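## Task

Every yellow sponge sits above a shelf-edge label giving its lot number. Find the sponge labelled 723 and set it on the desk; if this storeroom has no 723, move the one labelled 342 instead. All other yellow sponges must stay on their own shelves. The chosen sponge has to rest on the desk unaided at the end, not held there by the robot, and the robot must not fall over or finish leaning.

## Robot and tools

ROBOT. TidyBot++: a mobile base 0.54 m long, 0.50 m wide, 0.38 m high on four powered casters, carrying one seven-joint arm with a two-finger gripper. The shoulder sits 0.12 m ahead of the base centre, 0.68 m above the floor. Cameras: base_camera (644x364 pinhole) and wrist_camera (644x476 fisheye, looking along the hand). Loose objects may occasionally be nudged by outside forces.

FRAMES. Base frame: origin on the floor below the base centre, x forward, y left, z up. hand_pose is reported in it, as the point between the finger pads; the hand's z axis runs along the fingers and the fingers move along its y axis. The odometry frame is the base frame where the scene began. base_odometry counts wheel rotation only, so slip shows up as travel and drift of a few cm and several degrees builds up. Heading is positive leftward, range -3.142 to 3.142. base_tilt is in degrees, positive when leaning forward or right; about 1 degree of fixed bias plus noise.

execute_actions. Argument "actions": a list holding one action or none (empty list just reports state and images). Optional "cameras": list from base_camera, wrist_camera, all; omitted/null/["all"] gives all, [] gives none. An action may contain:
- "base": exactly one relative move from the current base position: {"translate_m": d} forward-positive metres, -2 to 2; {"strafe_m": d} left-positive metres, -2 to 2; {"rotate_rad": d} counter-clockwise-positive radians, -6.3 to 6.3. These are offsets, not poses; they count from the base position in the last reported state. A move that would take too long at its top speed is refused, so split long drives.
- "joints": absolute targets by name, each an angle in radians, plus gripper_pos. joint_1_rad (any angle; turns the whole arm about vertical, positive = clockwise from above, opposite to rotate_rad); joint_2_rad shoulder -2.249 to 2.249; joint_3_rad any angle (upper-arm twist; from 3.14, positive swings a forward-bent forearm to the right); joint_4_rad elbow -2.579 to 2.579; joint_5_rad any angle (forearm twist); joint_6_rad wrist -2.099 to 2.099; joint_7_rad any angle (hand twist; pointing down, positive = counter-clockwise from above; at 1.57 fingers open left/right); gripper_pos 0 (open) to 1 (closed), finger gap roughly 85*(1-gripper_pos) mm. Unbounded joints go the short way; turn further in steps below half a turn. Done tolerances: ±0.039 for joints 1-4, ±0.056 for 5-7, ±0.03 gripper.
- "speeds": caps for this action only: translate_m and strafe_m 0.05-0.5 m/s, rotate_rad 0.1-1.57 rad/s (defaults are the maxima).
Base and joint motions start together and may end at different times. Unknown keys or out-of-range values reject the whole call with no motion. Anything you leave out may still be driving toward an earlier target.

ARM GEOMETRY. With joint_1_rad 0, joint_3_rad 3.14, joint_5_rad 0 (near the start pose) the arm stays in the vertical plane of base x. Segment tilts from vertical (forward positive): upper arm (0.42 m) = joint_2; forearm (0.31 m) = joint_2 - joint_4; hand (0.31 m to hand point) = joint_2 - joint_4 - joint_6. Forward reach from shoulder = sum of length*sin(tilt); height above shoulder = sum of length*cos(tilt). The arm begins folded, hand down, sticking up to 0.08 m beyond the base front. A downward hand reaches at most about 0.94 m high, and only near the base. Closed fingertips go about 20 mm past the hand point.

ACCURACY. Friction and sag under load leave the hand a cm or two off (more when stretched). To correct, send each joint its previous command plus (wanted minus measured). While holding something, never command a joint to its measured value, since the arm may sink. hand_pose itself may be off; trust the images.

RESULT LINES. base_status and joint_status describe how the last accepted action ended: "done" (base: wheels turned the commanded amount, even if slipping); "off_target" (stopped short, may still push); "contact_stop" or "time_out" (target dropped, holding in place). A blocked base shoves until it times out and may still claim "done". Gripper at 1: "done" means empty or very thin; "off_target" at some reading means an object is gripped. "joint command not followed" with "cause:" means a self-collision check held back the arm targets (gripper still acts); named joints then show "not_followed" and may be retried on later actions until valid targets are sent. No check prevents hitting the base. on_its_own lists uncommanded motion. motor_effort gives percent of maximum, bracket = peak during the action; readings are biased and noisy. "ARM HIT" flags a hard collision with base or self. A torque fault (joints 1-4 limit 104.5 N m, warning 56.7; joints 5-7 limit 51.3, warning 29.4; load counts) freezes arm and gripper for 10 s and skips the rest of the call while the base continues. Motor temperatures list one value per arm joint; MOTOR HOT appears from 60 °C, and at 75 °C an OVER-TEMPERATURE FAULT lets the arm sink and joints report "limit_stop_at_motor_heat" (resend the target). Holding loads heats motors, even between replies, when the robot holds its last command.

OTHER TOOLS. wait {"seconds": 0-10} commands nothing and returns state and images. zoom_image {"camera": base_camera or wrist_camera, "region": [x0,y0,x1,y1] pixels from top-left, at most 504x504} enlarges the latest full image; useful for reading lot labels. finished_scene {"scene": n} ends that scene irreversibly and reports success; call it only once the sponge rests on the desk by itself and the gripper has let go.

AVOID. Dropping, slamming or hard pushing objects; knocking other sponges off shelves; driving while the arm is caught on something high (above about 0.8 m), which can topple the robot; pulling or pushing sideways on a raised hand; driving the arm into fixtures. If the robot leans, withdraw the arm or back away.

Each tool is called as a command line: name --argument value for each argument, lists and objects as JSON in quotes; but a table of rows of numbers goes row by row, as --pt "numbers of a row", without its own name.

## Session

execute_actions --actions '[]'

Scene clock: 0.00 s.
Motor temperatures (°C, as the motors report them): [30 32 28 30 38 37 41]
base_odometry: x=+0.000 y=+0.000 heading=+0.000 (m, m, rad; odometry frame)
base_tilt: forward=+0.0 right=+0.2 (deg)
base_status: not commanded
joint_positions: joint_1_rad=+0.044 joint_2_rad=-0.358 joint_3_rad=+3.157 joint_4_rad=-2.544 joint_5_rad=+0.010 joint_6_rad=-0.846 joint_7_rad=+1.569 gripper_pos=+0.000
joint_status: not commanded
motor_effort: joint_1_rad=+1 joint_2_rad=-1 joint_3_rad=+0 joint_4_rad=+12 joint_5_rad=+0 joint_6_rad=+1 joint_7_rad=+1 (%)
hand_pose: x=+0.2623 y=-0.0090 z=+0.5852 quat_wxyz=(+0.003, +0.998, -0.027, +0.055) (m; base frame)
pictures: base_camera, wrist_camera
Images, in order (width x height): base_camera 644x364, wrist_camera 644x476.

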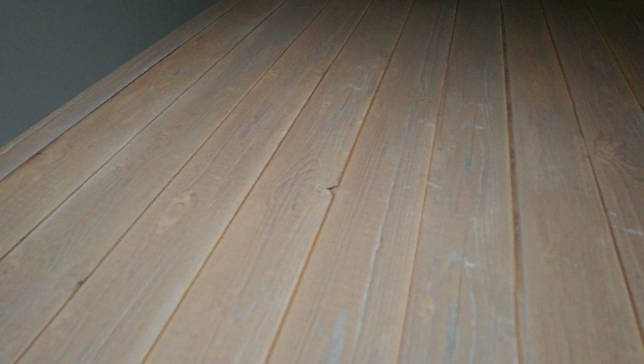

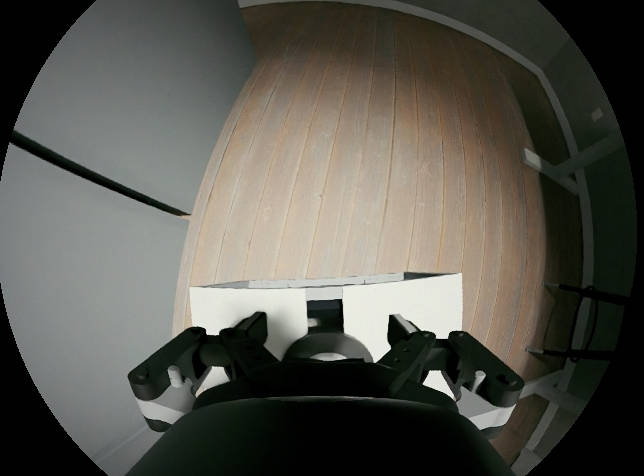

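execute_actions --actions '[{"joints":{"joint_6_rad":0.5}}]' --cameras '["wrist_camera"]'

Scene clock: 1.67 s.
Motor temperatures (°C, as the motors report them): [30 32 28 30 38 37 41]
base_odometry: x=+0.000 y=+0.000 heading=+0.000 (m, m, rad; odometry frame)
base_tilt: forward=+0.0 right=+0.2 (deg)
base_status: not commanded
joint_positions: joint_1_rad=+0.044 joint_2_rad=-0.358 joint_3_rad=+3.157 joint_4_rad=-2.544 joint_5_rad=+0.010 joint_6_rad=+0.498 joint_7_rad=+1.569 gripper_pos=+0.000
joint_status: all done
motor_effort: joint_1_rad=+0(0) joint_2_rad=-6(6) joint_3_rad=+0(0) joint_4_rad=+17(17) joint_5_rad=+0(0) joint_6_rad=+8(9) joint_7_rad=+1(0) (%)
hand_pose: x=+0.5371 y=-0.0228 z=+0.8583 quat_wxyz=(+0.018, +0.747, -0.020, +0.664) (m; base frame)
pictures: wrist_camera
Images, in order (width x height): wrist_camera 644x476.

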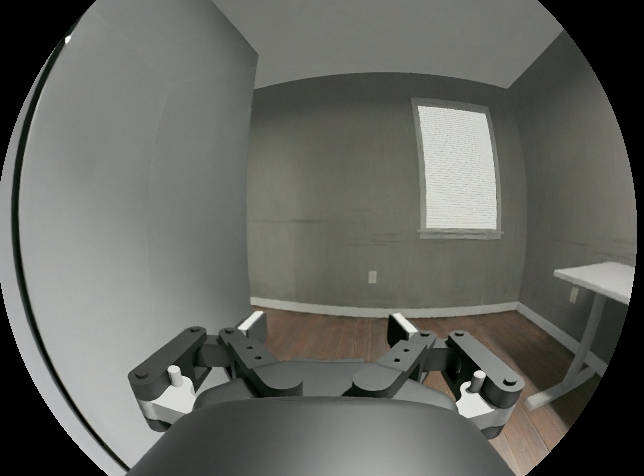

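execute_actions --actions '[{"base":{"rotate_rad":-0.34}}]'

execute_actions --actions '[{"base":{"translate_m":1.5},"joints":{"joint_1_rad":-1.57}}]'

Scene clock: 3.17 s.
Motor temperatures (°C, as the motors report them): [30 32 28 30 38 37 41]
base_odometry: x=+0.000 y=+0.000 heading=-0.340 (m, m, rad; odometry frame)
base_tilt: forward=+0.0 right=+0.2 (deg)
base_status: done
joint_positions: joint_1_rad=+0.044 joint_2_rad=-0.358 joint_3_rad=+3.157 joint_4_rad=-2.544 joint_5_rad=+0.010 joint_6_rad=+0.498 joint_7_rad=+1.569 gripper_pos=+0.000
joint_status: not commanded
motor_effort: joint_1_rad=+0(1) joint_2_rad=-6(7) joint_3_rad=+0(1) joint_4_rad=+18(17) joint_5_rad=+0(1) joint_6_rad=+9(9) joint_7_rad=+0(0) (%)
hand_pose: x=+0.5371 y=-0.0228 z=+0.8583 quat_wxyz=(+0.018, +0.747, -0.020, +0.664) (m; base frame)
pictures: base_camera, wrist_camera
Images, in order (width x height): base_camera 644x364, wrist_camera 644x476.

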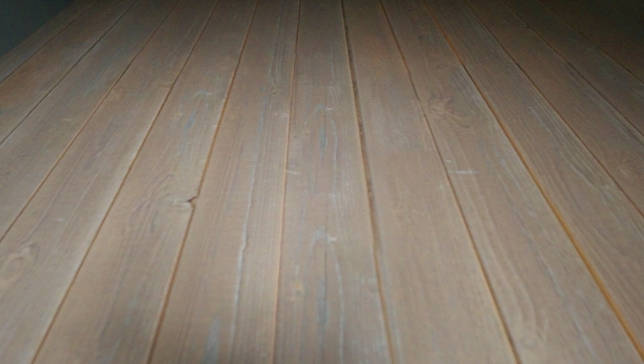

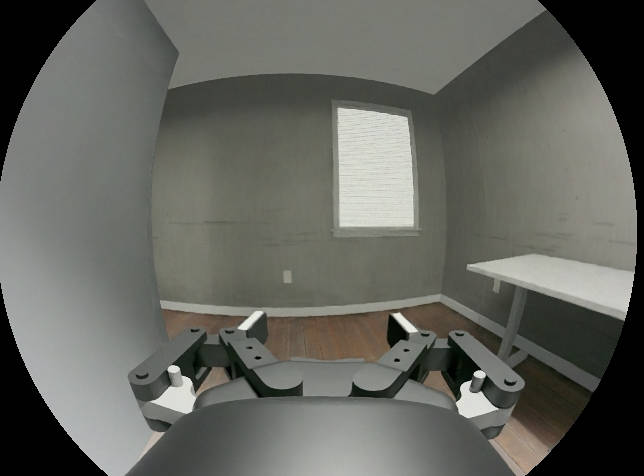

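Scene clock: 7.50 s.
Motor temperatures (°C, as the motors report them): [30 32 28 30 38 37 41]
base_odometry: x=+1.414 y=-0.501 heading=-0.340 (m, m, rad; odometry frame)
base_tilt: forward=+0.1 right=+0.2 (deg)
base_status: done
joint_positions: joint_1_rad=-1.547 joint_2_rad=-0.359 joint_3_rad=+3.157 joint_4_rad=-2.544 joint_5_rad=+0.010 joint_6_rad=+0.498 joint_7_rad=+1.569 gripper_pos=+0.000
joint_status: all done
motor_effort: joint_1_rad=+1(0) joint_2_rad=-6(7) joint_3_rad=+0(2) joint_4_rad=+17(18) joint_5_rad=+0(1) joint_6_rad=+9(10) joint_7_rad=+0(0) (%)
hand_pose: x=+0.1331 y=+0.4183 z=+0.8587 quat_wxyz=(-0.462, +0.536, +0.520, +0.478) (m; base frame)
pictures: base_camera, wrist_camera
Images, in order (width x height): base_camera 644x364, wrist_camera 644x476.

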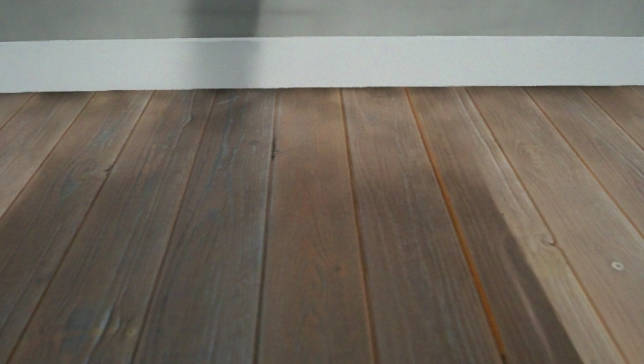

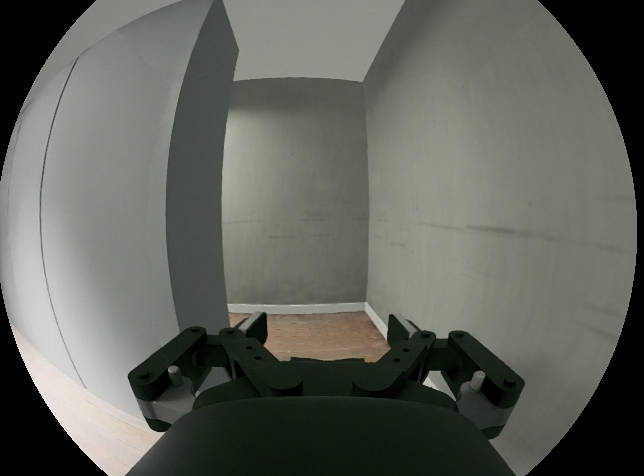

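execute_actions --actions '[{"base":{"translate_m":0.2}}]'

execute_actions --actions '[{"base":{"strafe_m":1.5}}]'

Scene clock: 9.17 s.
Motor temperatures (°C, as the motors report them): [30 32 28 30 38 37 41]
base_odometry: x=+1.603 y=-0.568 heading=-0.341 (m, m, rad; odometry frame)
base_tilt: forward=+0.0 right=+0.2 (deg)
base_status: done
joint_positions: joint_1_rad=-1.547 joint_2_rad=-0.359 joint_3_rad=+3.157 joint_4_rad=-2.544 joint_5_rad=+0.010 joint_6_rad=+0.498 joint_7_rad=+1.569 gripper_pos=+0.000
joint_status: not commanded
motor_effort: joint_1_rad=+0(0) joint_2_rad=-6(6) joint_3_rad=+0(2) joint_4_rad=+17(17) joint_5_rad=+0(1) joint_6_rad=+9(9) joint_7_rad=+1(0) (%)
hand_pose: x=+0.1330 y=+0.4183 z=+0.8587 quat_wxyz=(-0.462, +0.536, +0.520, +0.478) (m; base frame)
pictures: base_camera, wrist_camera
Images, in order (width x height): base_camera 644x364, wrist_camera 644x476.

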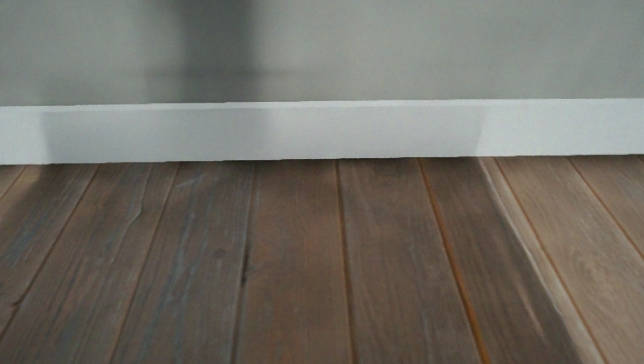

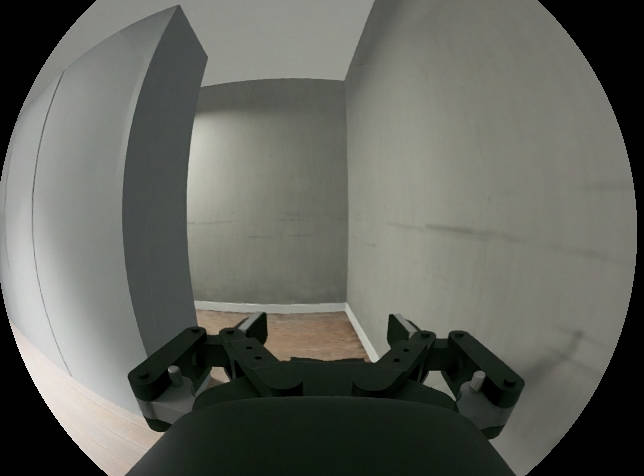

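Scene clock: 13.53 s.
Motor temperatures (°C, as the motors report them): [30 32 28 30 38 37 41]
base_odometry: x=+2.106 y=+0.845 heading=-0.341 (m, m, rad; odometry frame)
base_tilt: forward=+0.0 right=+0.2 (deg)
base_status: done
joint_positions: joint_1_rad=-1.548 joint_2_rad=-0.359 joint_3_rad=+3.157 joint_4_rad=-2.544 joint_5_rad=+0.010 joint_6_rad=+0.498 joint_7_rad=+1.569 gripper_pos=+0.000
joint_status: not commanded
motor_effort: joint_1_rad=+1(0) joint_2_rad=-5(8) joint_3_rad=+0(0) joint_4_rad=+17(18) joint_5_rad=+0(0) joint_6_rad=+10(9) joint_7_rad=-1(1) (%)
hand_pose: x=+0.1330 y=+0.4184 z=+0.8586 quat_wxyz=(-0.462, +0.536, +0.520, +0.478) (m; base frame)
pictures: base_camera, wrist_camera
Images, in order (width x height): base_camera 644x364, wrist_camera 644x476.

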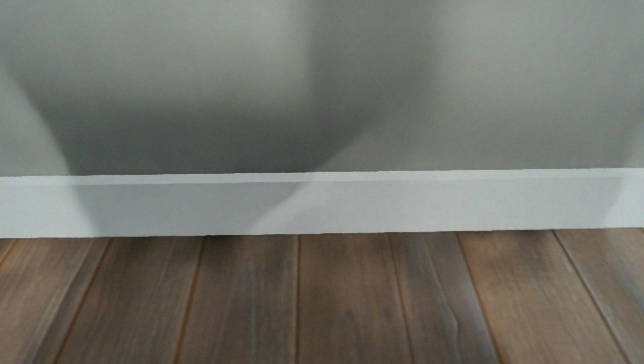

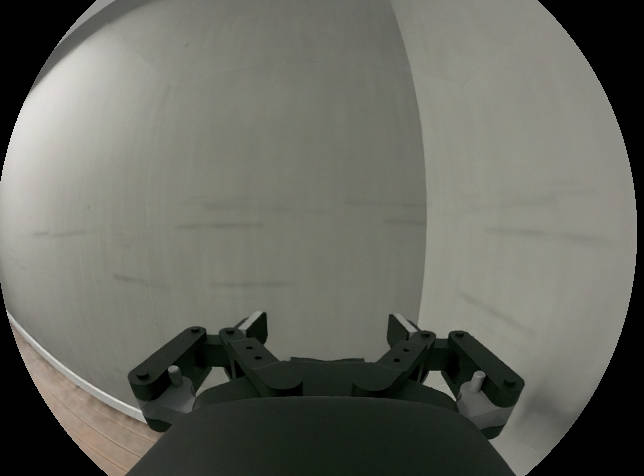

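execute_actions --actions '[{"base":{"strafe_m":0.3},"joints":{"joint_1_rad":2.6}}]'

Scene clock: 16.80 s.
Motor temperatures (°C, as the motors report them): [30 32 28 30 38 37 41]
base_odometry: x=+2.206 y=+1.128 heading=-0.341 (m, m, rad; odometry frame)
base_tilt: forward=+0.0 right=+0.1 (deg)
base_status: done
joint_positions: joint_1_rad=-3.660 joint_2_rad=-0.356 joint_3_rad=+3.157 joint_4_rad=-2.544 joint_5_rad=+0.010 joint_6_rad=+0.498 joint_7_rad=+1.569 gripper_pos=+0.000
joint_status: all done
motor_effort: joint_1_rad=+1(1) joint_2_rad=-6(8) joint_3_rad=+0(0) joint_4_rad=+18(18) joint_5_rad=+0(1) joint_6_rad=+9(9) joint_7_rad=+1(1) (%)
hand_pose: x=-0.2470 y=-0.2041 z=+0.8574 quat_wxyz=(-0.643, -0.189, +0.724, -0.167) (m; base frame)
pictures: base_camera, wrist_camera
Images, in order (width x height): base_camera 644x364, wrist_camera 644x476.

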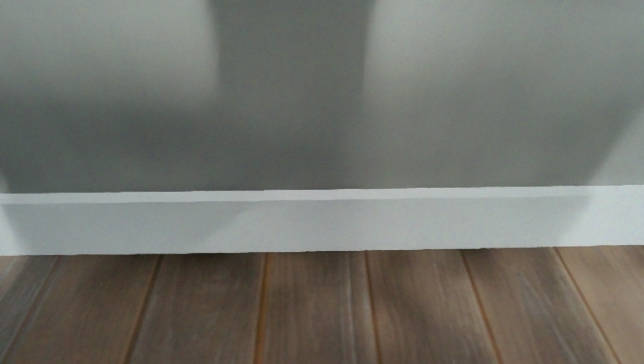

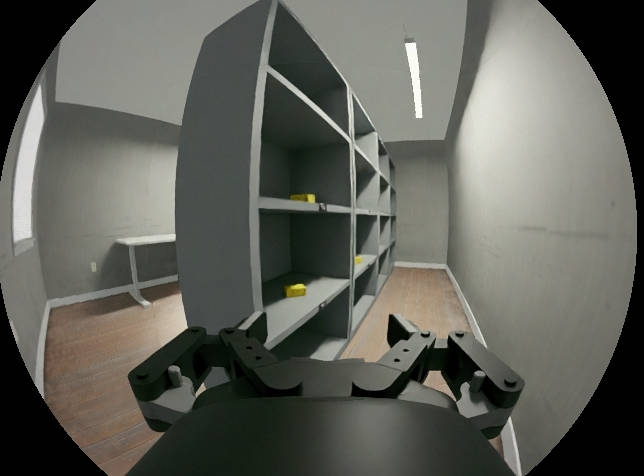

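execute_actions --actions '[{"base":{"translate_m":-1.2},"joints":{"joint_1_rad":1.55}}]'

Scene clock: 21.70 s.
Motor temperatures (°C, as the motors report them): [30 32 28 30 38 37 41]
base_odometry: x=+1.075 y=+1.530 heading=-0.342 (m, m, rad; odometry frame)
base_tilt: forward=+0.0 right=+0.1 (deg)
base_status: done
joint_positions: joint_1_rad=-4.710 joint_2_rad=-0.356 joint_3_rad=+3.157 joint_4_rad=-2.544 joint_5_rad=+0.010 joint_6_rad=+0.498 joint_7_rad=+1.569 gripper_pos=+0.000
joint_status: all done
motor_effort: joint_1_rad=+0(1) joint_2_rad=-6(6) joint_3_rad=-1(2) joint_4_rad=+17(18) joint_5_rad=+0(1) joint_6_rad=+9(9) joint_7_rad=+0(0) (%)
hand_pose: x=+0.1139 y=-0.4190 z=+0.8576 quat_wxyz=(-0.472, -0.526, +0.531, -0.467) (m; base frame)
pictures: base_camera, wrist_camera
Images, in order (width x height): base_camera 644x364, wrist_camera 644x476.

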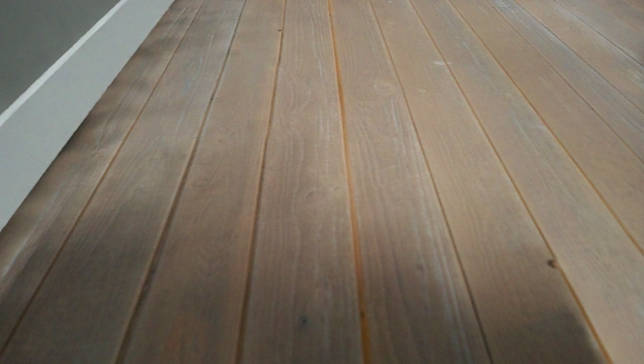

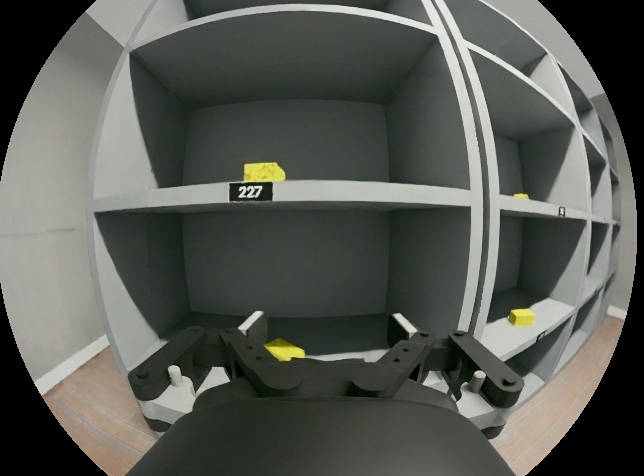

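execute_actions --actions '[{"base":{"rotate_rad":0.05},"joints":{"joint_6_rad":-0.15}}]'

execute_actions --actions '[{"base":{"translate_m":-0.9}}]'

Scene clock: 22.77 s.
Motor temperatures (°C, as the motors report them): [30 32 28 30 38 37 41]
base_odometry: x=+1.075 y=+1.530 heading=-0.292 (m, m, rad; odometry frame)
base_tilt: forward=+0.0 right=+0.2 (deg)
base_status: done
joint_positions: joint_1_rad=-4.713 joint_2_rad=-0.356 joint_3_rad=+3.157 joint_4_rad=-2.544 joint_5_rad=+0.010 joint_6_rad=-0.148 joint_7_rad=+1.569 gripper_pos=+0.000
joint_status: all done
motor_effort: joint_1_rad=+0(1) joint_2_rad=-4(7) joint_3_rad=-1(0) joint_4_rad=+16(18) joint_5_rad=+0(1) joint_6_rad=+7(9) joint_7_rad=+0(0) (%)
hand_pose: x=+0.1150 y=-0.3343 z=+0.6787 quat_wxyz=(-0.279, -0.648, +0.654, -0.275) (m; base frame)
pictures: base_camera, wrist_camera
Images, in order (width x height): base_camera 644x364, wrist_camera 644x476.

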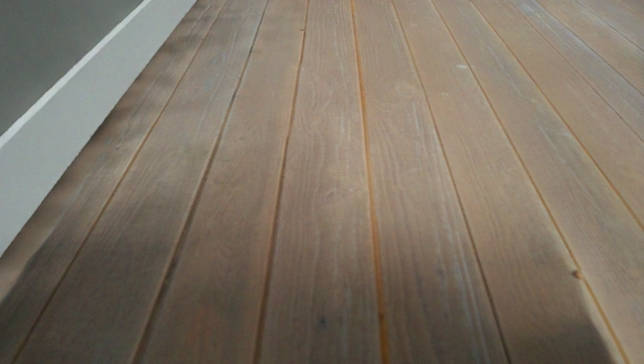

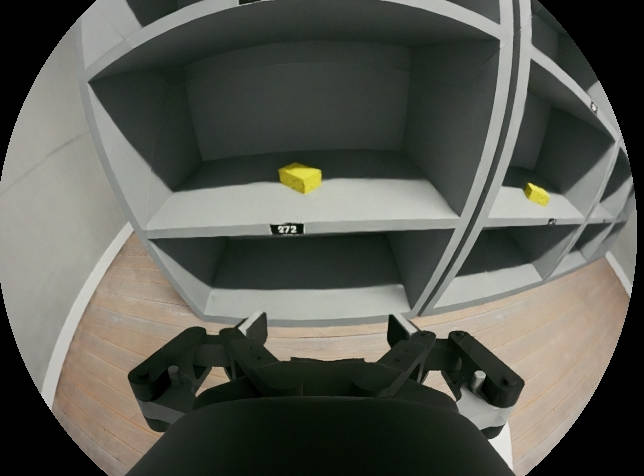

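Scene clock: 25.90 s.
Motor temperatures (°C, as the motors report them): [30 32 28 30 38 37 41]
base_odometry: x=+0.213 y=+1.788 heading=-0.291 (m, m, rad; odometry frame)
base_tilt: forward=+0.0 right=+0.2 (deg)
base_status: done
joint_positions: joint_1_rad=-4.713 joint_2_rad=-0.356 joint_3_rad=+3.157 joint_4_rad=-2.544 joint_5_rad=+0.010 joint_6_rad=-0.148 joint_7_rad=+1.569 gripper_pos=+0.000
joint_status: not commanded
motor_effort: joint_1_rad=+0(1) joint_2_rad=-4(5) joint_3_rad=-1(0) joint_4_rad=+16(16) joint_5_rad=+0(0) joint_6_rad=+6(7) joint_7_rad=+0(1) (%)
hand_pose: x=+0.1150 y=-0.3343 z=+0.6787 quat_wxyz=(-0.279, -0.648, +0.654, -0.275) (m; base frame)
pictures: base_camera, wrist_camera
Images, in order (width x height): base_camera 644x364, wrist_camera 644x476.

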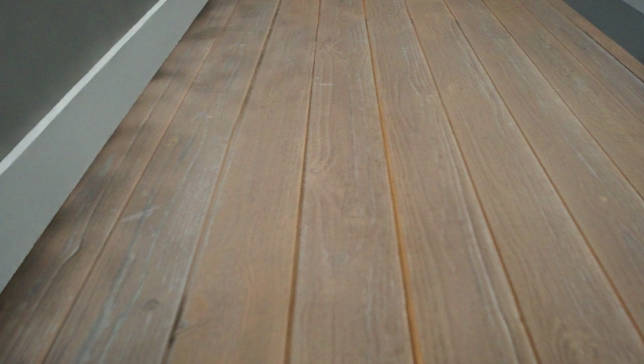

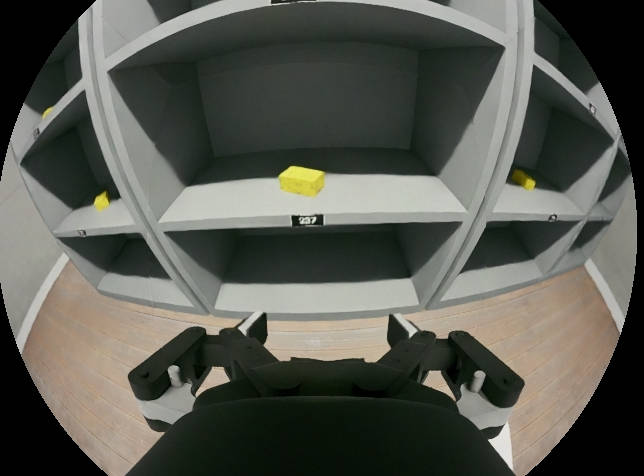

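execute_actions --actions '[{"base":{"translate_m":-0.45},"joints":{"joint_6_rad":0.1}}]'

zoom_image --camera "wrist_camera" --region '[70, 20, 574, 320]'

Scene clock: 28.20 s.
Motor temperatures (°C, as the motors report them): [30 32 28 30 38 37 41]
base_odometry: x=-0.219 y=+1.917 heading=-0.290 (m, m, rad; odometry frame)
base_tilt: forward=+0.0 right=+0.2 (deg)
base_status: done
joint_positions: joint_1_rad=-4.713 joint_2_rad=-0.356 joint_3_rad=+3.157 joint_4_rad=-2.539 joint_5_rad=+0.010 joint_6_rad=+0.097 joint_7_rad=+1.569 gripper_pos=+0.000
joint_status: all done
motor_effort: joint_1_rad=+0(1) joint_2_rad=-5(5) joint_3_rad=+0(0) joint_4_rad=+17(18) joint_5_rad=+0(1) joint_6_rad=+7(9) joint_7_rad=-1(0) (%)
hand_pose: x=+0.1148 y=-0.3815 z=+0.7421 quat_wxyz=(-0.358, -0.608, +0.614, -0.354) (m; base frame)
pictures: base_camera, wrist_camera
Images, in order (width x height): base_camera 644x364, wrist_camera 644x476.

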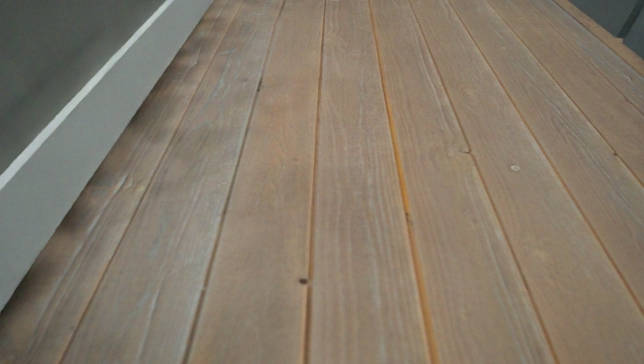

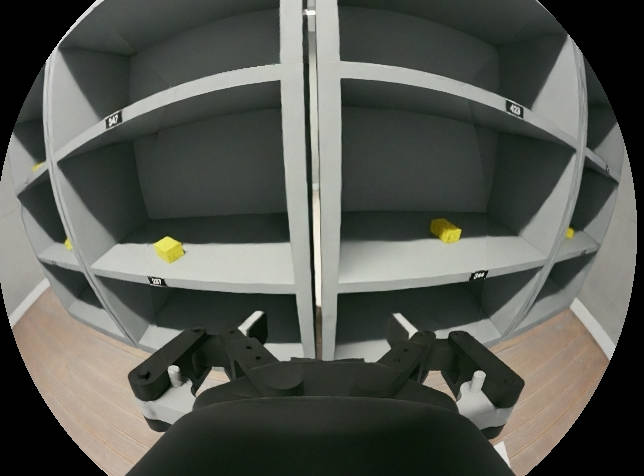

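Region (70, 20, 574, 320) of wrist_camera's 644x476 image, scaled by 1.000; it fills the top 300 rows of this view, and the rest is white.

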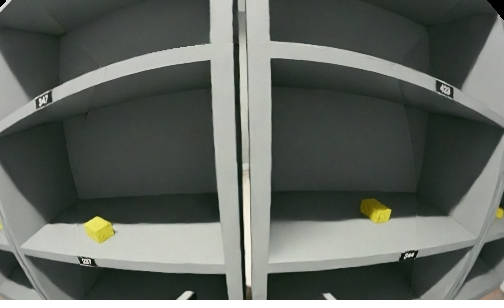

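zoom_image --camera "wrist_camera" --region '[420, 80, 620, 300]'

execute_actions --actions '[{"base":{"translate_m":-1.3}}]'

Region (420, 80, 620, 300) of wrist_camera's 644x476 image, scaled by 2.291; it fills the left 458 columns of this view, and the rest is white.

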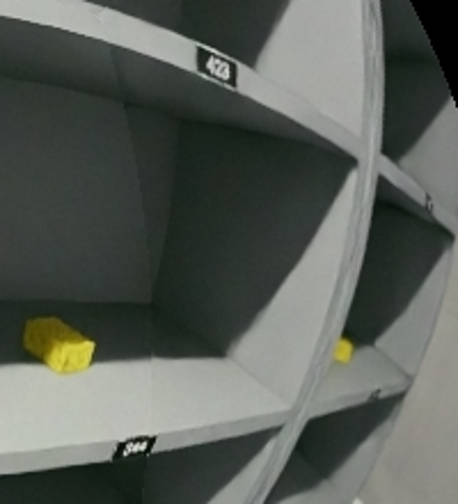

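Scene clock: 32.20 s.
Motor temperatures (°C, as the motors report them): [30 32 28 30 38 37 41]
base_odometry: x=-1.465 y=+2.288 heading=-0.290 (m, m, rad; odometry frame)
base_tilt: forward=+0.0 right=+0.2 (deg)
base_status: done
joint_positions: joint_1_rad=-4.713 joint_2_rad=-0.356 joint_3_rad=+3.157 joint_4_rad=-2.539 joint_5_rad=+0.010 joint_6_rad=+0.097 joint_7_rad=+1.569 gripper_pos=+0.000
joint_status: not commanded
motor_effort: joint_1_rad=+0(1) joint_2_rad=-5(5) joint_3_rad=+0(1) joint_4_rad=+17(17) joint_5_rad=+0(0) joint_6_rad=+8(8) joint_7_rad=+1(0) (%)
hand_pose: x=+0.1148 y=-0.3815 z=+0.7421 quat_wxyz=(-0.358, -0.608, +0.614, -0.354) (m; base frame)
pictures: base_camera, wrist_camera
Images, in order (width x height): base_camera 644x364, wrist_camera 644x476.

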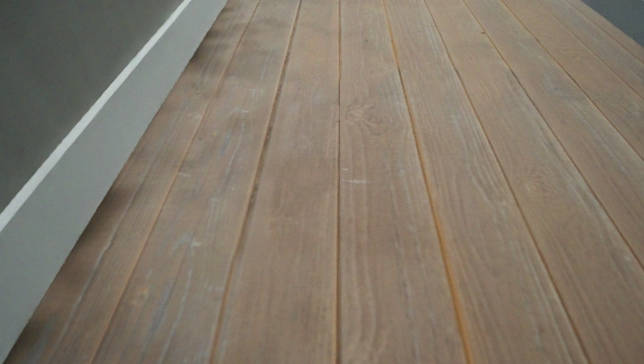

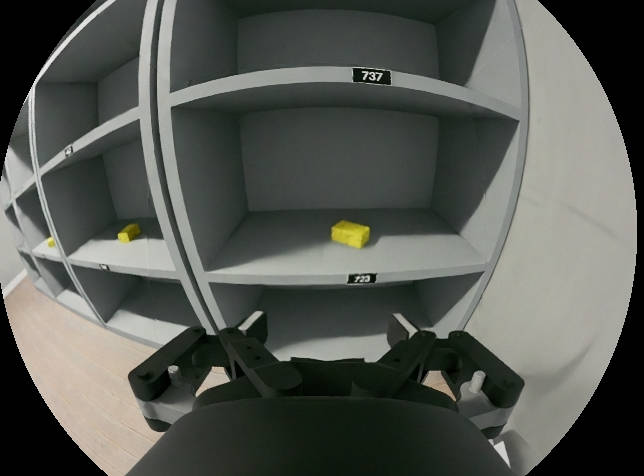

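zoom_image --camera "wrist_camera" --region '[290, 200, 420, 300]'

Region (290, 200, 420, 300) of wrist_camera's 644x476 image, scaled by 3.877; it fills the top 388 rows of this view, and the rest is white.

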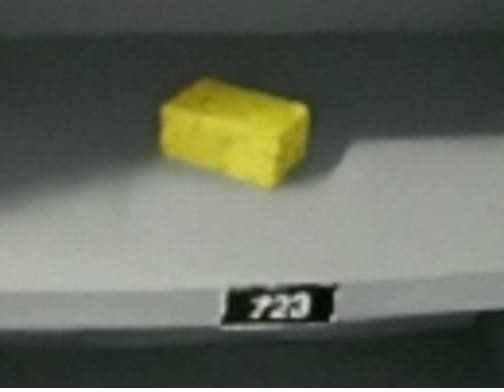

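execute_actions --actions '[{"base":{"translate_m":-0.14},"joints":{"joint_1_rad":1.71,"joint_2_rad":0.5,"joint_4_rad":-1.7,"joint_5_rad":-0.57,"joint_6_rad":-1.334,"joint_7_rad":2.79}}]' --cameras '["wrist_camera"]'

execute_actions --actions '[{"joints":{"joint_2_rad":0.83,"joint_4_rad":-1.05}}]' --cameras '["wrist_camera"]'

Scene clock: 35.23 s.
Motor temperatures (°C, as the motors report them): [30 32 28 30 38 37 41]
base_odometry: x=-1.599 y=+2.327 heading=-0.289 (m, m, rad; odometry frame)
base_tilt: forward=+0.0 right=+0.1 (deg)
base_status: done
joint_positions: joint_1_rad=-4.599 joint_2_rad=+0.493 joint_3_rad=+3.157 joint_4_rad=-1.720 joint_5_rad=-0.537 joint_6_rad=-1.313 joint_7_rad=+2.753 gripper_pos=+0.000
joint_status: all done
motor_effort: joint_1_rad=+0(1) joint_2_rad=-29(31) joint_3_rad=-2(2) joint_4_rad=+11(17) joint_5_rad=-4(4) joint_6_rad=-3(7) joint_7_rad=+0(1) (%)
hand_pose: x=+0.2268 y=-0.3763 z=+0.6085 quat_wxyz=(+0.213, -0.886, +0.354, -0.209) (m; base frame)
pictures: wrist_camera
Images, in order (width x height): wrist_camera 644x476.

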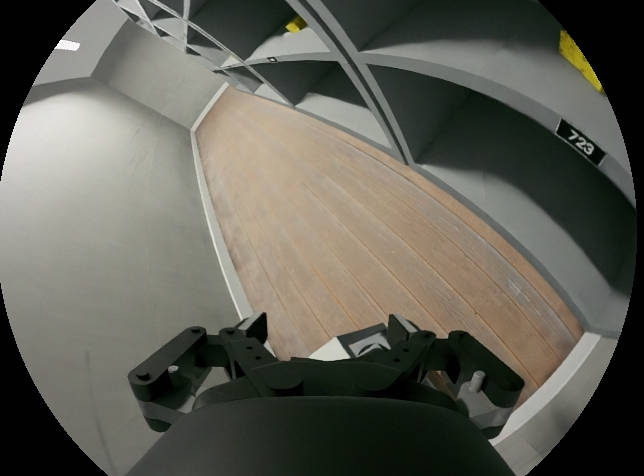

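Scene clock: 37.13 s.
Motor temperatures (°C, as the motors report them): [30 32 28 30 38 37 41]
base_odometry: x=-1.599 y=+2.327 heading=-0.289 (m, m, rad; odometry frame)
base_tilt: forward=+0.0 right=+0.2 (deg)
base_status: not commanded
joint_positions: joint_1_rad=-4.599 joint_2_rad=+0.819 joint_3_rad=+3.157 joint_4_rad=-1.071 joint_5_rad=-0.537 joint_6_rad=-1.313 joint_7_rad=+2.753 gripper_pos=+0.000
joint_status: all done
motor_effort: joint_1_rad=+0(1) joint_2_rad=-43(43) joint_3_rad=-3(3) joint_4_rad=+14(14) joint_5_rad=-5(5) joint_6_rad=+0(2) joint_7_rad=+1(0) (%)
hand_pose: x=+0.1975 y=-0.6146 z=+0.5983 quat_wxyz=(+0.062, -0.914, +0.318, -0.243) (m; base frame)
pictures: wrist_camera
Images, in order (width x height): wrist_camera 644x476.

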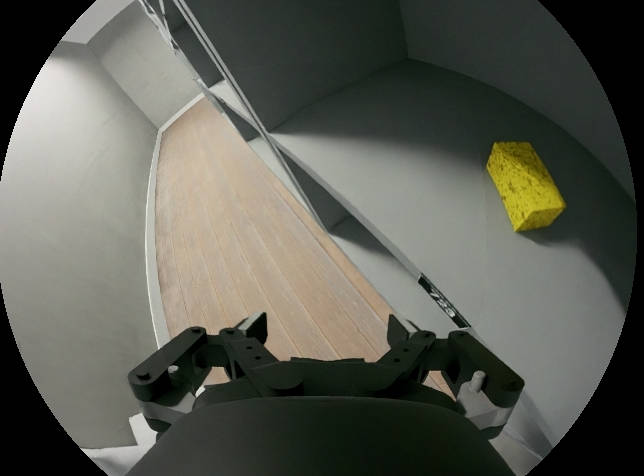

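execute_actions --actions '[{"joints":{"joint_2_rad":0.97,"joint_4_rad":-0.66,"joint_5_rad":-0.6,"joint_7_rad":2.82}}]' --cameras '[]'

execute_actions --actions '[{"joints":{"joint_2_rad":1.16,"joint_4_rad":-0.40}}]' --cameras '["wrist_camera"]'

Scene clock: 38.80 s.
Motor temperatures (°C, as the motors report them): [30 32 28 30 38 37 41]
base_odometry: x=-1.599 y=+2.327 heading=-0.289 (m, m, rad; odometry frame)
base_tilt: forward=+0.0 right=+0.2 (deg)
base_status: not commanded
joint_positions: joint_1_rad=-4.599 joint_2_rad=+0.955 joint_3_rad=+3.157 joint_4_rad=-0.681 joint_5_rad=-0.565 joint_6_rad=-1.313 joint_7_rad=+2.779 gripper_pos=+0.000
joint_status: all done
motor_effort: joint_1_rad=+0(0) joint_2_rad=-48(48) joint_3_rad=-4(4) joint_4_rad=+16(16) joint_5_rad=-5(6) joint_6_rad=+2(2) joint_7_rad=+1(1) (%)
hand_pose: x=+0.1915 y=-0.7343 z=+0.6433 quat_wxyz=(-0.060, -0.919, +0.273, -0.278) (m; base frame)
pictures: none
No camera images: the call's "cameras" was empty. Leave "cameras" out to get every camera's image.

Scene clock: 40.40 s.
Motor temperatures (°C, as the motors report them): [30 32 28 30 38 37 41]
base_odometry: x=-1.599 y=+2.327 heading=-0.289 (m, m, rad; odometry frame)
base_tilt: forward=+0.0 right=+0.2 (deg)
base_status: not commanded
joint_positions: joint_1_rad=-4.599 joint_2_rad=+1.159 joint_3_rad=+3.157 joint_4_rad=-0.422 joint_5_rad=-0.565 joint_6_rad=-1.313 joint_7_rad=+2.779 gripper_pos=+0.000
joint_status: all done
motor_effort: joint_1_rad=+1(0) joint_2_rad=-52(54) joint_3_rad=-4(4) joint_4_rad=+16(17) joint_5_rad=-5(5) joint_6_rad=+2(3) joint_7_rad=+0(1) (%)
hand_pose: x=+0.1860 y=-0.7904 z=+0.5895 quat_wxyz=(-0.085, -0.919, +0.263, -0.282) (m; base frame)
pictures: wrist_camera
Images, in order (width x height): wrist_camera 644x476.

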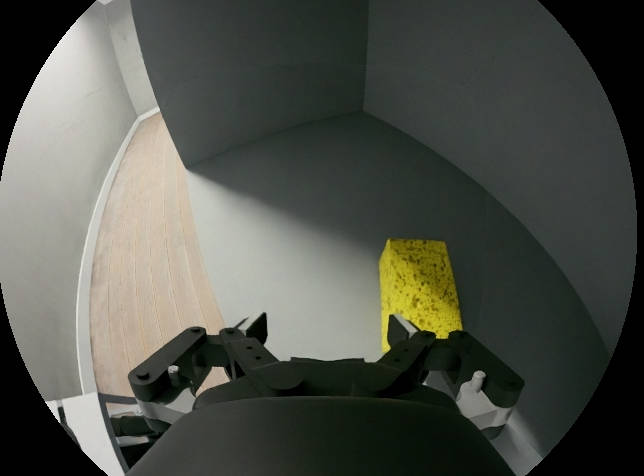

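execute_actions --actions '[{"base":{"strafe_m":-0.095},"joints":{"joint_2_rad":1.125},"speeds":{"strafe_m":0.07}}]' --cameras '["wrist_camera"]'

Scene clock: 42.47 s.
Motor temperatures (°C, as the motors report them): [30 33 28 30 38 37 41]
base_odometry: x=-1.627 y=+2.236 heading=-0.289 (m, m, rad; odometry frame)
base_tilt: forward=+0.1 right=+0.2 (deg)
base_status: done
joint_positions: joint_1_rad=-4.598 joint_2_rad=+1.132 joint_3_rad=+3.157 joint_4_rad=-0.418 joint_5_rad=-0.566 joint_6_rad=-1.314 joint_7_rad=+2.779 gripper_pos=+0.000
joint_status: all done
motor_effort: joint_1_rad=+0(2) joint_2_rad=-52(55) joint_3_rad=-4(4) joint_4_rad=+16(17) joint_5_rad=-5(6) joint_6_rad=+3(4) joint_7_rad=+0(0) (%)
hand_pose: x=+0.1851 y=-0.7934 z=+0.6125 quat_wxyz=(-0.100, -0.918, +0.259, -0.284) (m; base frame)
pictures: wrist_camera
Images, in order (width x height): wrist_camera 644x476.

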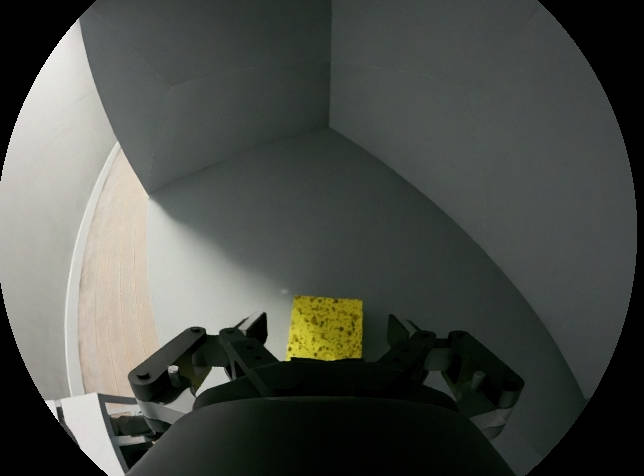

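execute_actions --actions '[{"joints":{"joint_2_rad":1.25,"joint_4_rad":-0.34}}]' --cameras '["wrist_camera"]'

Scene clock: 43.77 s.
Motor temperatures (°C, as the motors report them): [30 33 28 30 38 37 41]
base_odometry: x=-1.627 y=+2.236 heading=-0.289 (m, m, rad; odometry frame)
base_tilt: forward=+0.0 right=+0.3 (deg)
base_status: not commanded
joint_positions: joint_1_rad=-4.597 joint_2_rad=+1.251 joint_3_rad=+3.157 joint_4_rad=-0.357 joint_5_rad=-0.569 joint_6_rad=-1.314 joint_7_rad=+2.780 gripper_pos=+0.000
joint_status: all done
motor_effort: joint_1_rad=+0(1) joint_2_rad=-53(57) joint_3_rad=-4(4) joint_4_rad=+16(18) joint_5_rad=-5(6) joint_6_rad=+2(3) joint_7_rad=-1(0) (%)
hand_pose: x=+0.1850 y=-0.7968 z=+0.5436 quat_wxyz=(-0.072, -0.919, +0.267, -0.281) (m; base frame)
pictures: wrist_camera
Images, in order (width x height): wrist_camera 644x476.

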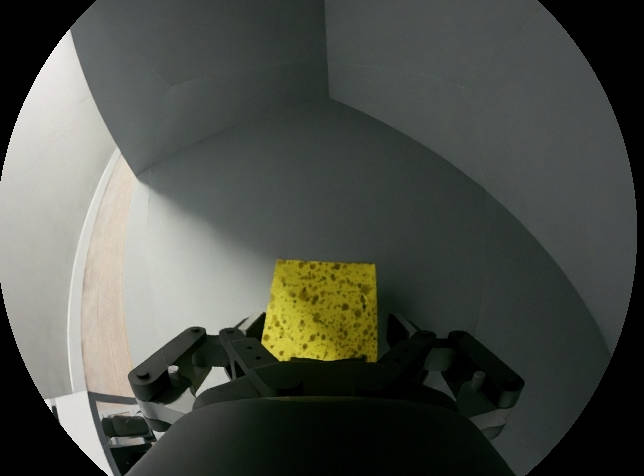

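execute_actions --actions '[{"joints":{"gripper_pos":1}}]' --cameras '["wrist_camera"]'

execute_actions --actions '[{"joints":{"joint_2_rad":1.14,"joint_4_rad":-0.47}}]' --cameras '["wrist_camera"]'

Scene clock: 44.97 s.
Motor temperatures (°C, as the motors report them): [30 33 28 30 38 37 41]
base_odometry: x=-1.627 y=+2.236 heading=-0.289 (m, m, rad; odometry frame)
base_tilt: forward=+0.0 right=+0.3 (deg)
base_status: not commanded
joint_positions: joint_1_rad=-4.596 joint_2_rad=+1.248 joint_3_rad=+3.157 joint_4_rad=-0.355 joint_5_rad=-0.570 joint_6_rad=-1.314 joint_7_rad=+2.780 gripper_pos=+0.371
joint_status: gripper_pos off_target (ended at +0.371, target +1.000)
motor_effort: joint_1_rad=+0(0) joint_2_rad=-53(55) joint_3_rad=-4(4) joint_4_rad=+16(16) joint_5_rad=-5(5) joint_6_rad=+2(3) joint_7_rad=+0(1) (%)
hand_pose: x=+0.1847 y=-0.7979 z=+0.5471 quat_wxyz=(-0.075, -0.919, +0.267, -0.282) (m; base frame)
pictures: wrist_camera
Images, in order (width x height): wrist_camera 644x476.

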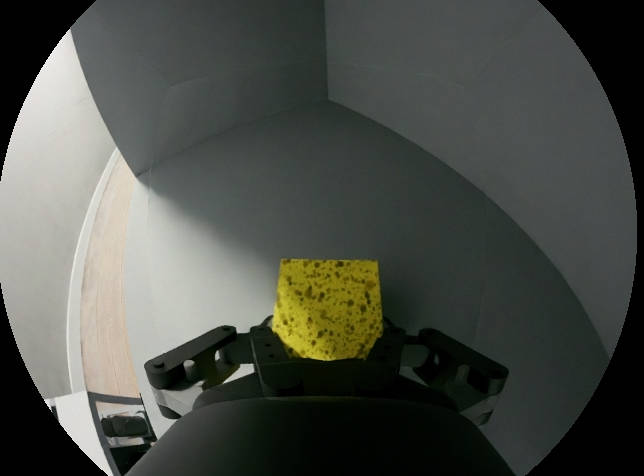

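Scene clock: 46.07 s.
Motor temperatures (°C, as the motors report them): [30 33 28 30 38 37 41]
base_odometry: x=-1.627 y=+2.236 heading=-0.289 (m, m, rad; odometry frame)
base_tilt: forward=+0.0 right=+0.2 (deg)
base_status: not commanded
joint_positions: joint_1_rad=-4.596 joint_2_rad=+1.142 joint_3_rad=+3.157 joint_4_rad=-0.452 joint_5_rad=-0.570 joint_6_rad=-1.314 joint_7_rad=+2.780 gripper_pos=+0.371
joint_status: all done
motor_effort: joint_1_rad=+1(0) joint_2_rad=-52(55) joint_3_rad=-4(4) joint_4_rad=+16(17) joint_5_rad=-5(5) joint_6_rad=+2(2) joint_7_rad=+0(0) (%)
hand_pose: x=+0.1859 y=-0.7842 z=+0.5919 quat_wxyz=(-0.079, -0.918, +0.266, -0.283) (m; base frame)
pictures: wrist_camera
Images, in order (width x height): wrist_camera 644x476.

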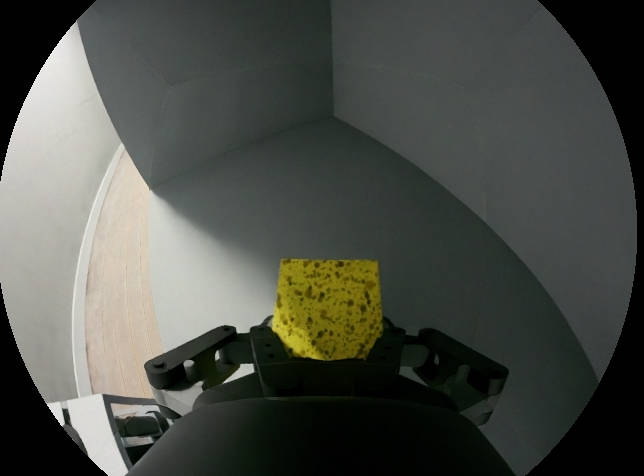

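execute_actions --actions '[{"base":{"strafe_m":0.09},"joints":{"joint_2_rad":1.05,"joint_4_rad":-0.64}}]' --cameras '[]'

execute_actions --actions '[{"joints":{"joint_2_rad":0.9,"joint_4_rad":-0.93}}]' --cameras '["wrist_camera"]'

execute_actions --actions '[{"joints":{"joint_2_rad":0.3,"joint_4_rad":-1.9}}]'

Scene clock: 47.33 s.
Motor temperatures (°C, as the motors report them): [30 33 28 30 38 37 41]
base_odometry: x=-1.601 y=+2.322 heading=-0.289 (m, m, rad; odometry frame)
base_tilt: forward=+0.0 right=+0.2 (deg)
base_status: done
joint_positions: joint_1_rad=-4.595 joint_2_rad=+1.057 joint_3_rad=+3.157 joint_4_rad=-0.622 joint_5_rad=-0.570 joint_6_rad=-1.317 joint_7_rad=+2.780 gripper_pos=+0.371
joint_status: all done
motor_effort: joint_1_rad=+1(2) joint_2_rad=-50(54) joint_3_rad=-4(5) joint_4_rad=+16(16) joint_5_rad=-6(6) joint_6_rad=+2(3) joint_7_rad=-1(0) (%)
hand_pose: x=+0.1894 y=-0.7442 z=+0.5919 quat_wxyz=(-0.038, -0.919, +0.280, -0.276) (m; base frame)
pictures: none
No camera images: the call's "cameras" was empty. Leave "cameras" out to get every camera's image.

Scene clock: 48.70 s.
Motor temperatures (°C, as the motors report them): [30 33 28 30 38 37 41]
base_odometry: x=-1.601 y=+2.322 heading=-0.289 (m, m, rad; odometry frame)
base_tilt: forward=+0.0 right=+0.2 (deg)
base_status: not commanded
joint_positions: joint_1_rad=-4.595 joint_2_rad=+0.910 joint_3_rad=+3.157 joint_4_rad=-0.909 joint_5_rad=-0.570 joint_6_rad=-1.317 joint_7_rad=+2.780 gripper_pos=+0.371
joint_status: all done
motor_effort: joint_1_rad=+1(0) joint_2_rad=-46(50) joint_3_rad=-3(4) joint_4_rad=+15(15) joint_5_rad=-5(5) joint_6_rad=+1(2) joint_7_rad=+0(1) (%)
hand_pose: x=+0.1981 y=-0.6661 z=+0.5957 quat_wxyz=(+0.028, -0.916, +0.300, -0.265) (m; base frame)
pictures: wrist_camera
Images, in order (width x height): wrist_camera 644x476.

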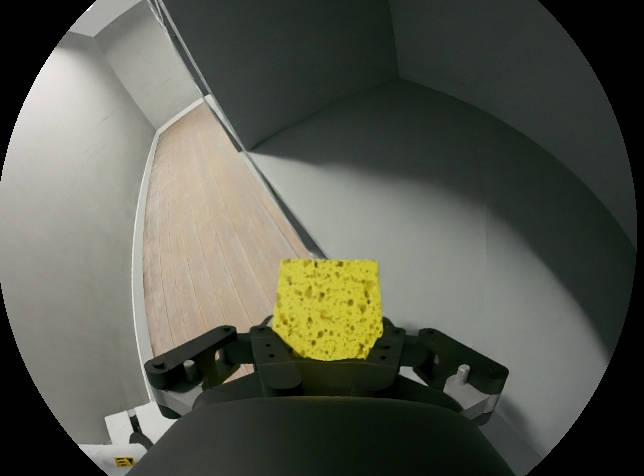

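Scene clock: 50.97 s.
Motor temperatures (°C, as the motors report them): [30 33 28 30 38 37 41]
base_odometry: x=-1.601 y=+2.322 heading=-0.289 (m, m, rad; odometry frame)
base_tilt: forward=+0.0 right=+0.2 (deg)
base_status: not commanded
joint_positions: joint_1_rad=-4.595 joint_2_rad=+0.311 joint_3_rad=+3.157 joint_4_rad=-1.881 joint_5_rad=-0.570 joint_6_rad=-1.317 joint_7_rad=+2.780 gripper_pos=+0.371
joint_status: all done
motor_effort: joint_1_rad=+0(0) joint_2_rad=-23(47) joint_3_rad=-2(4) joint_4_rad=+11(15) joint_5_rad=-4(5) joint_6_rad=-2(3) joint_7_rad=+1(0) (%)
hand_pose: x=+0.2416 y=-0.3196 z=+0.6469 quat_wxyz=(+0.203, -0.886, +0.347, -0.231) (m; base frame)
pictures: base_camera, wrist_camera
Images, in order (width x height): base_camera 644x364, wrist_camera 644x476.

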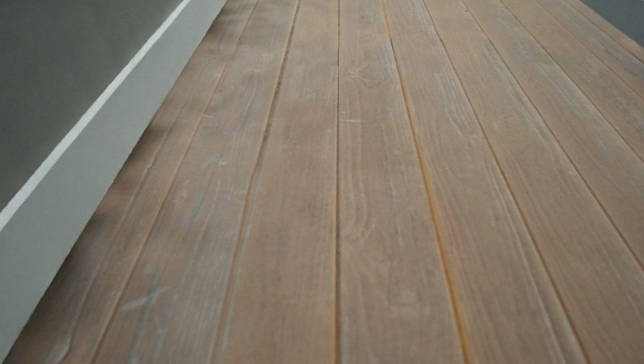

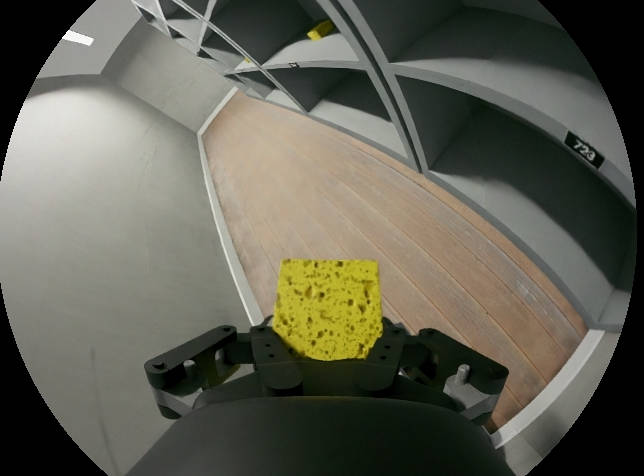

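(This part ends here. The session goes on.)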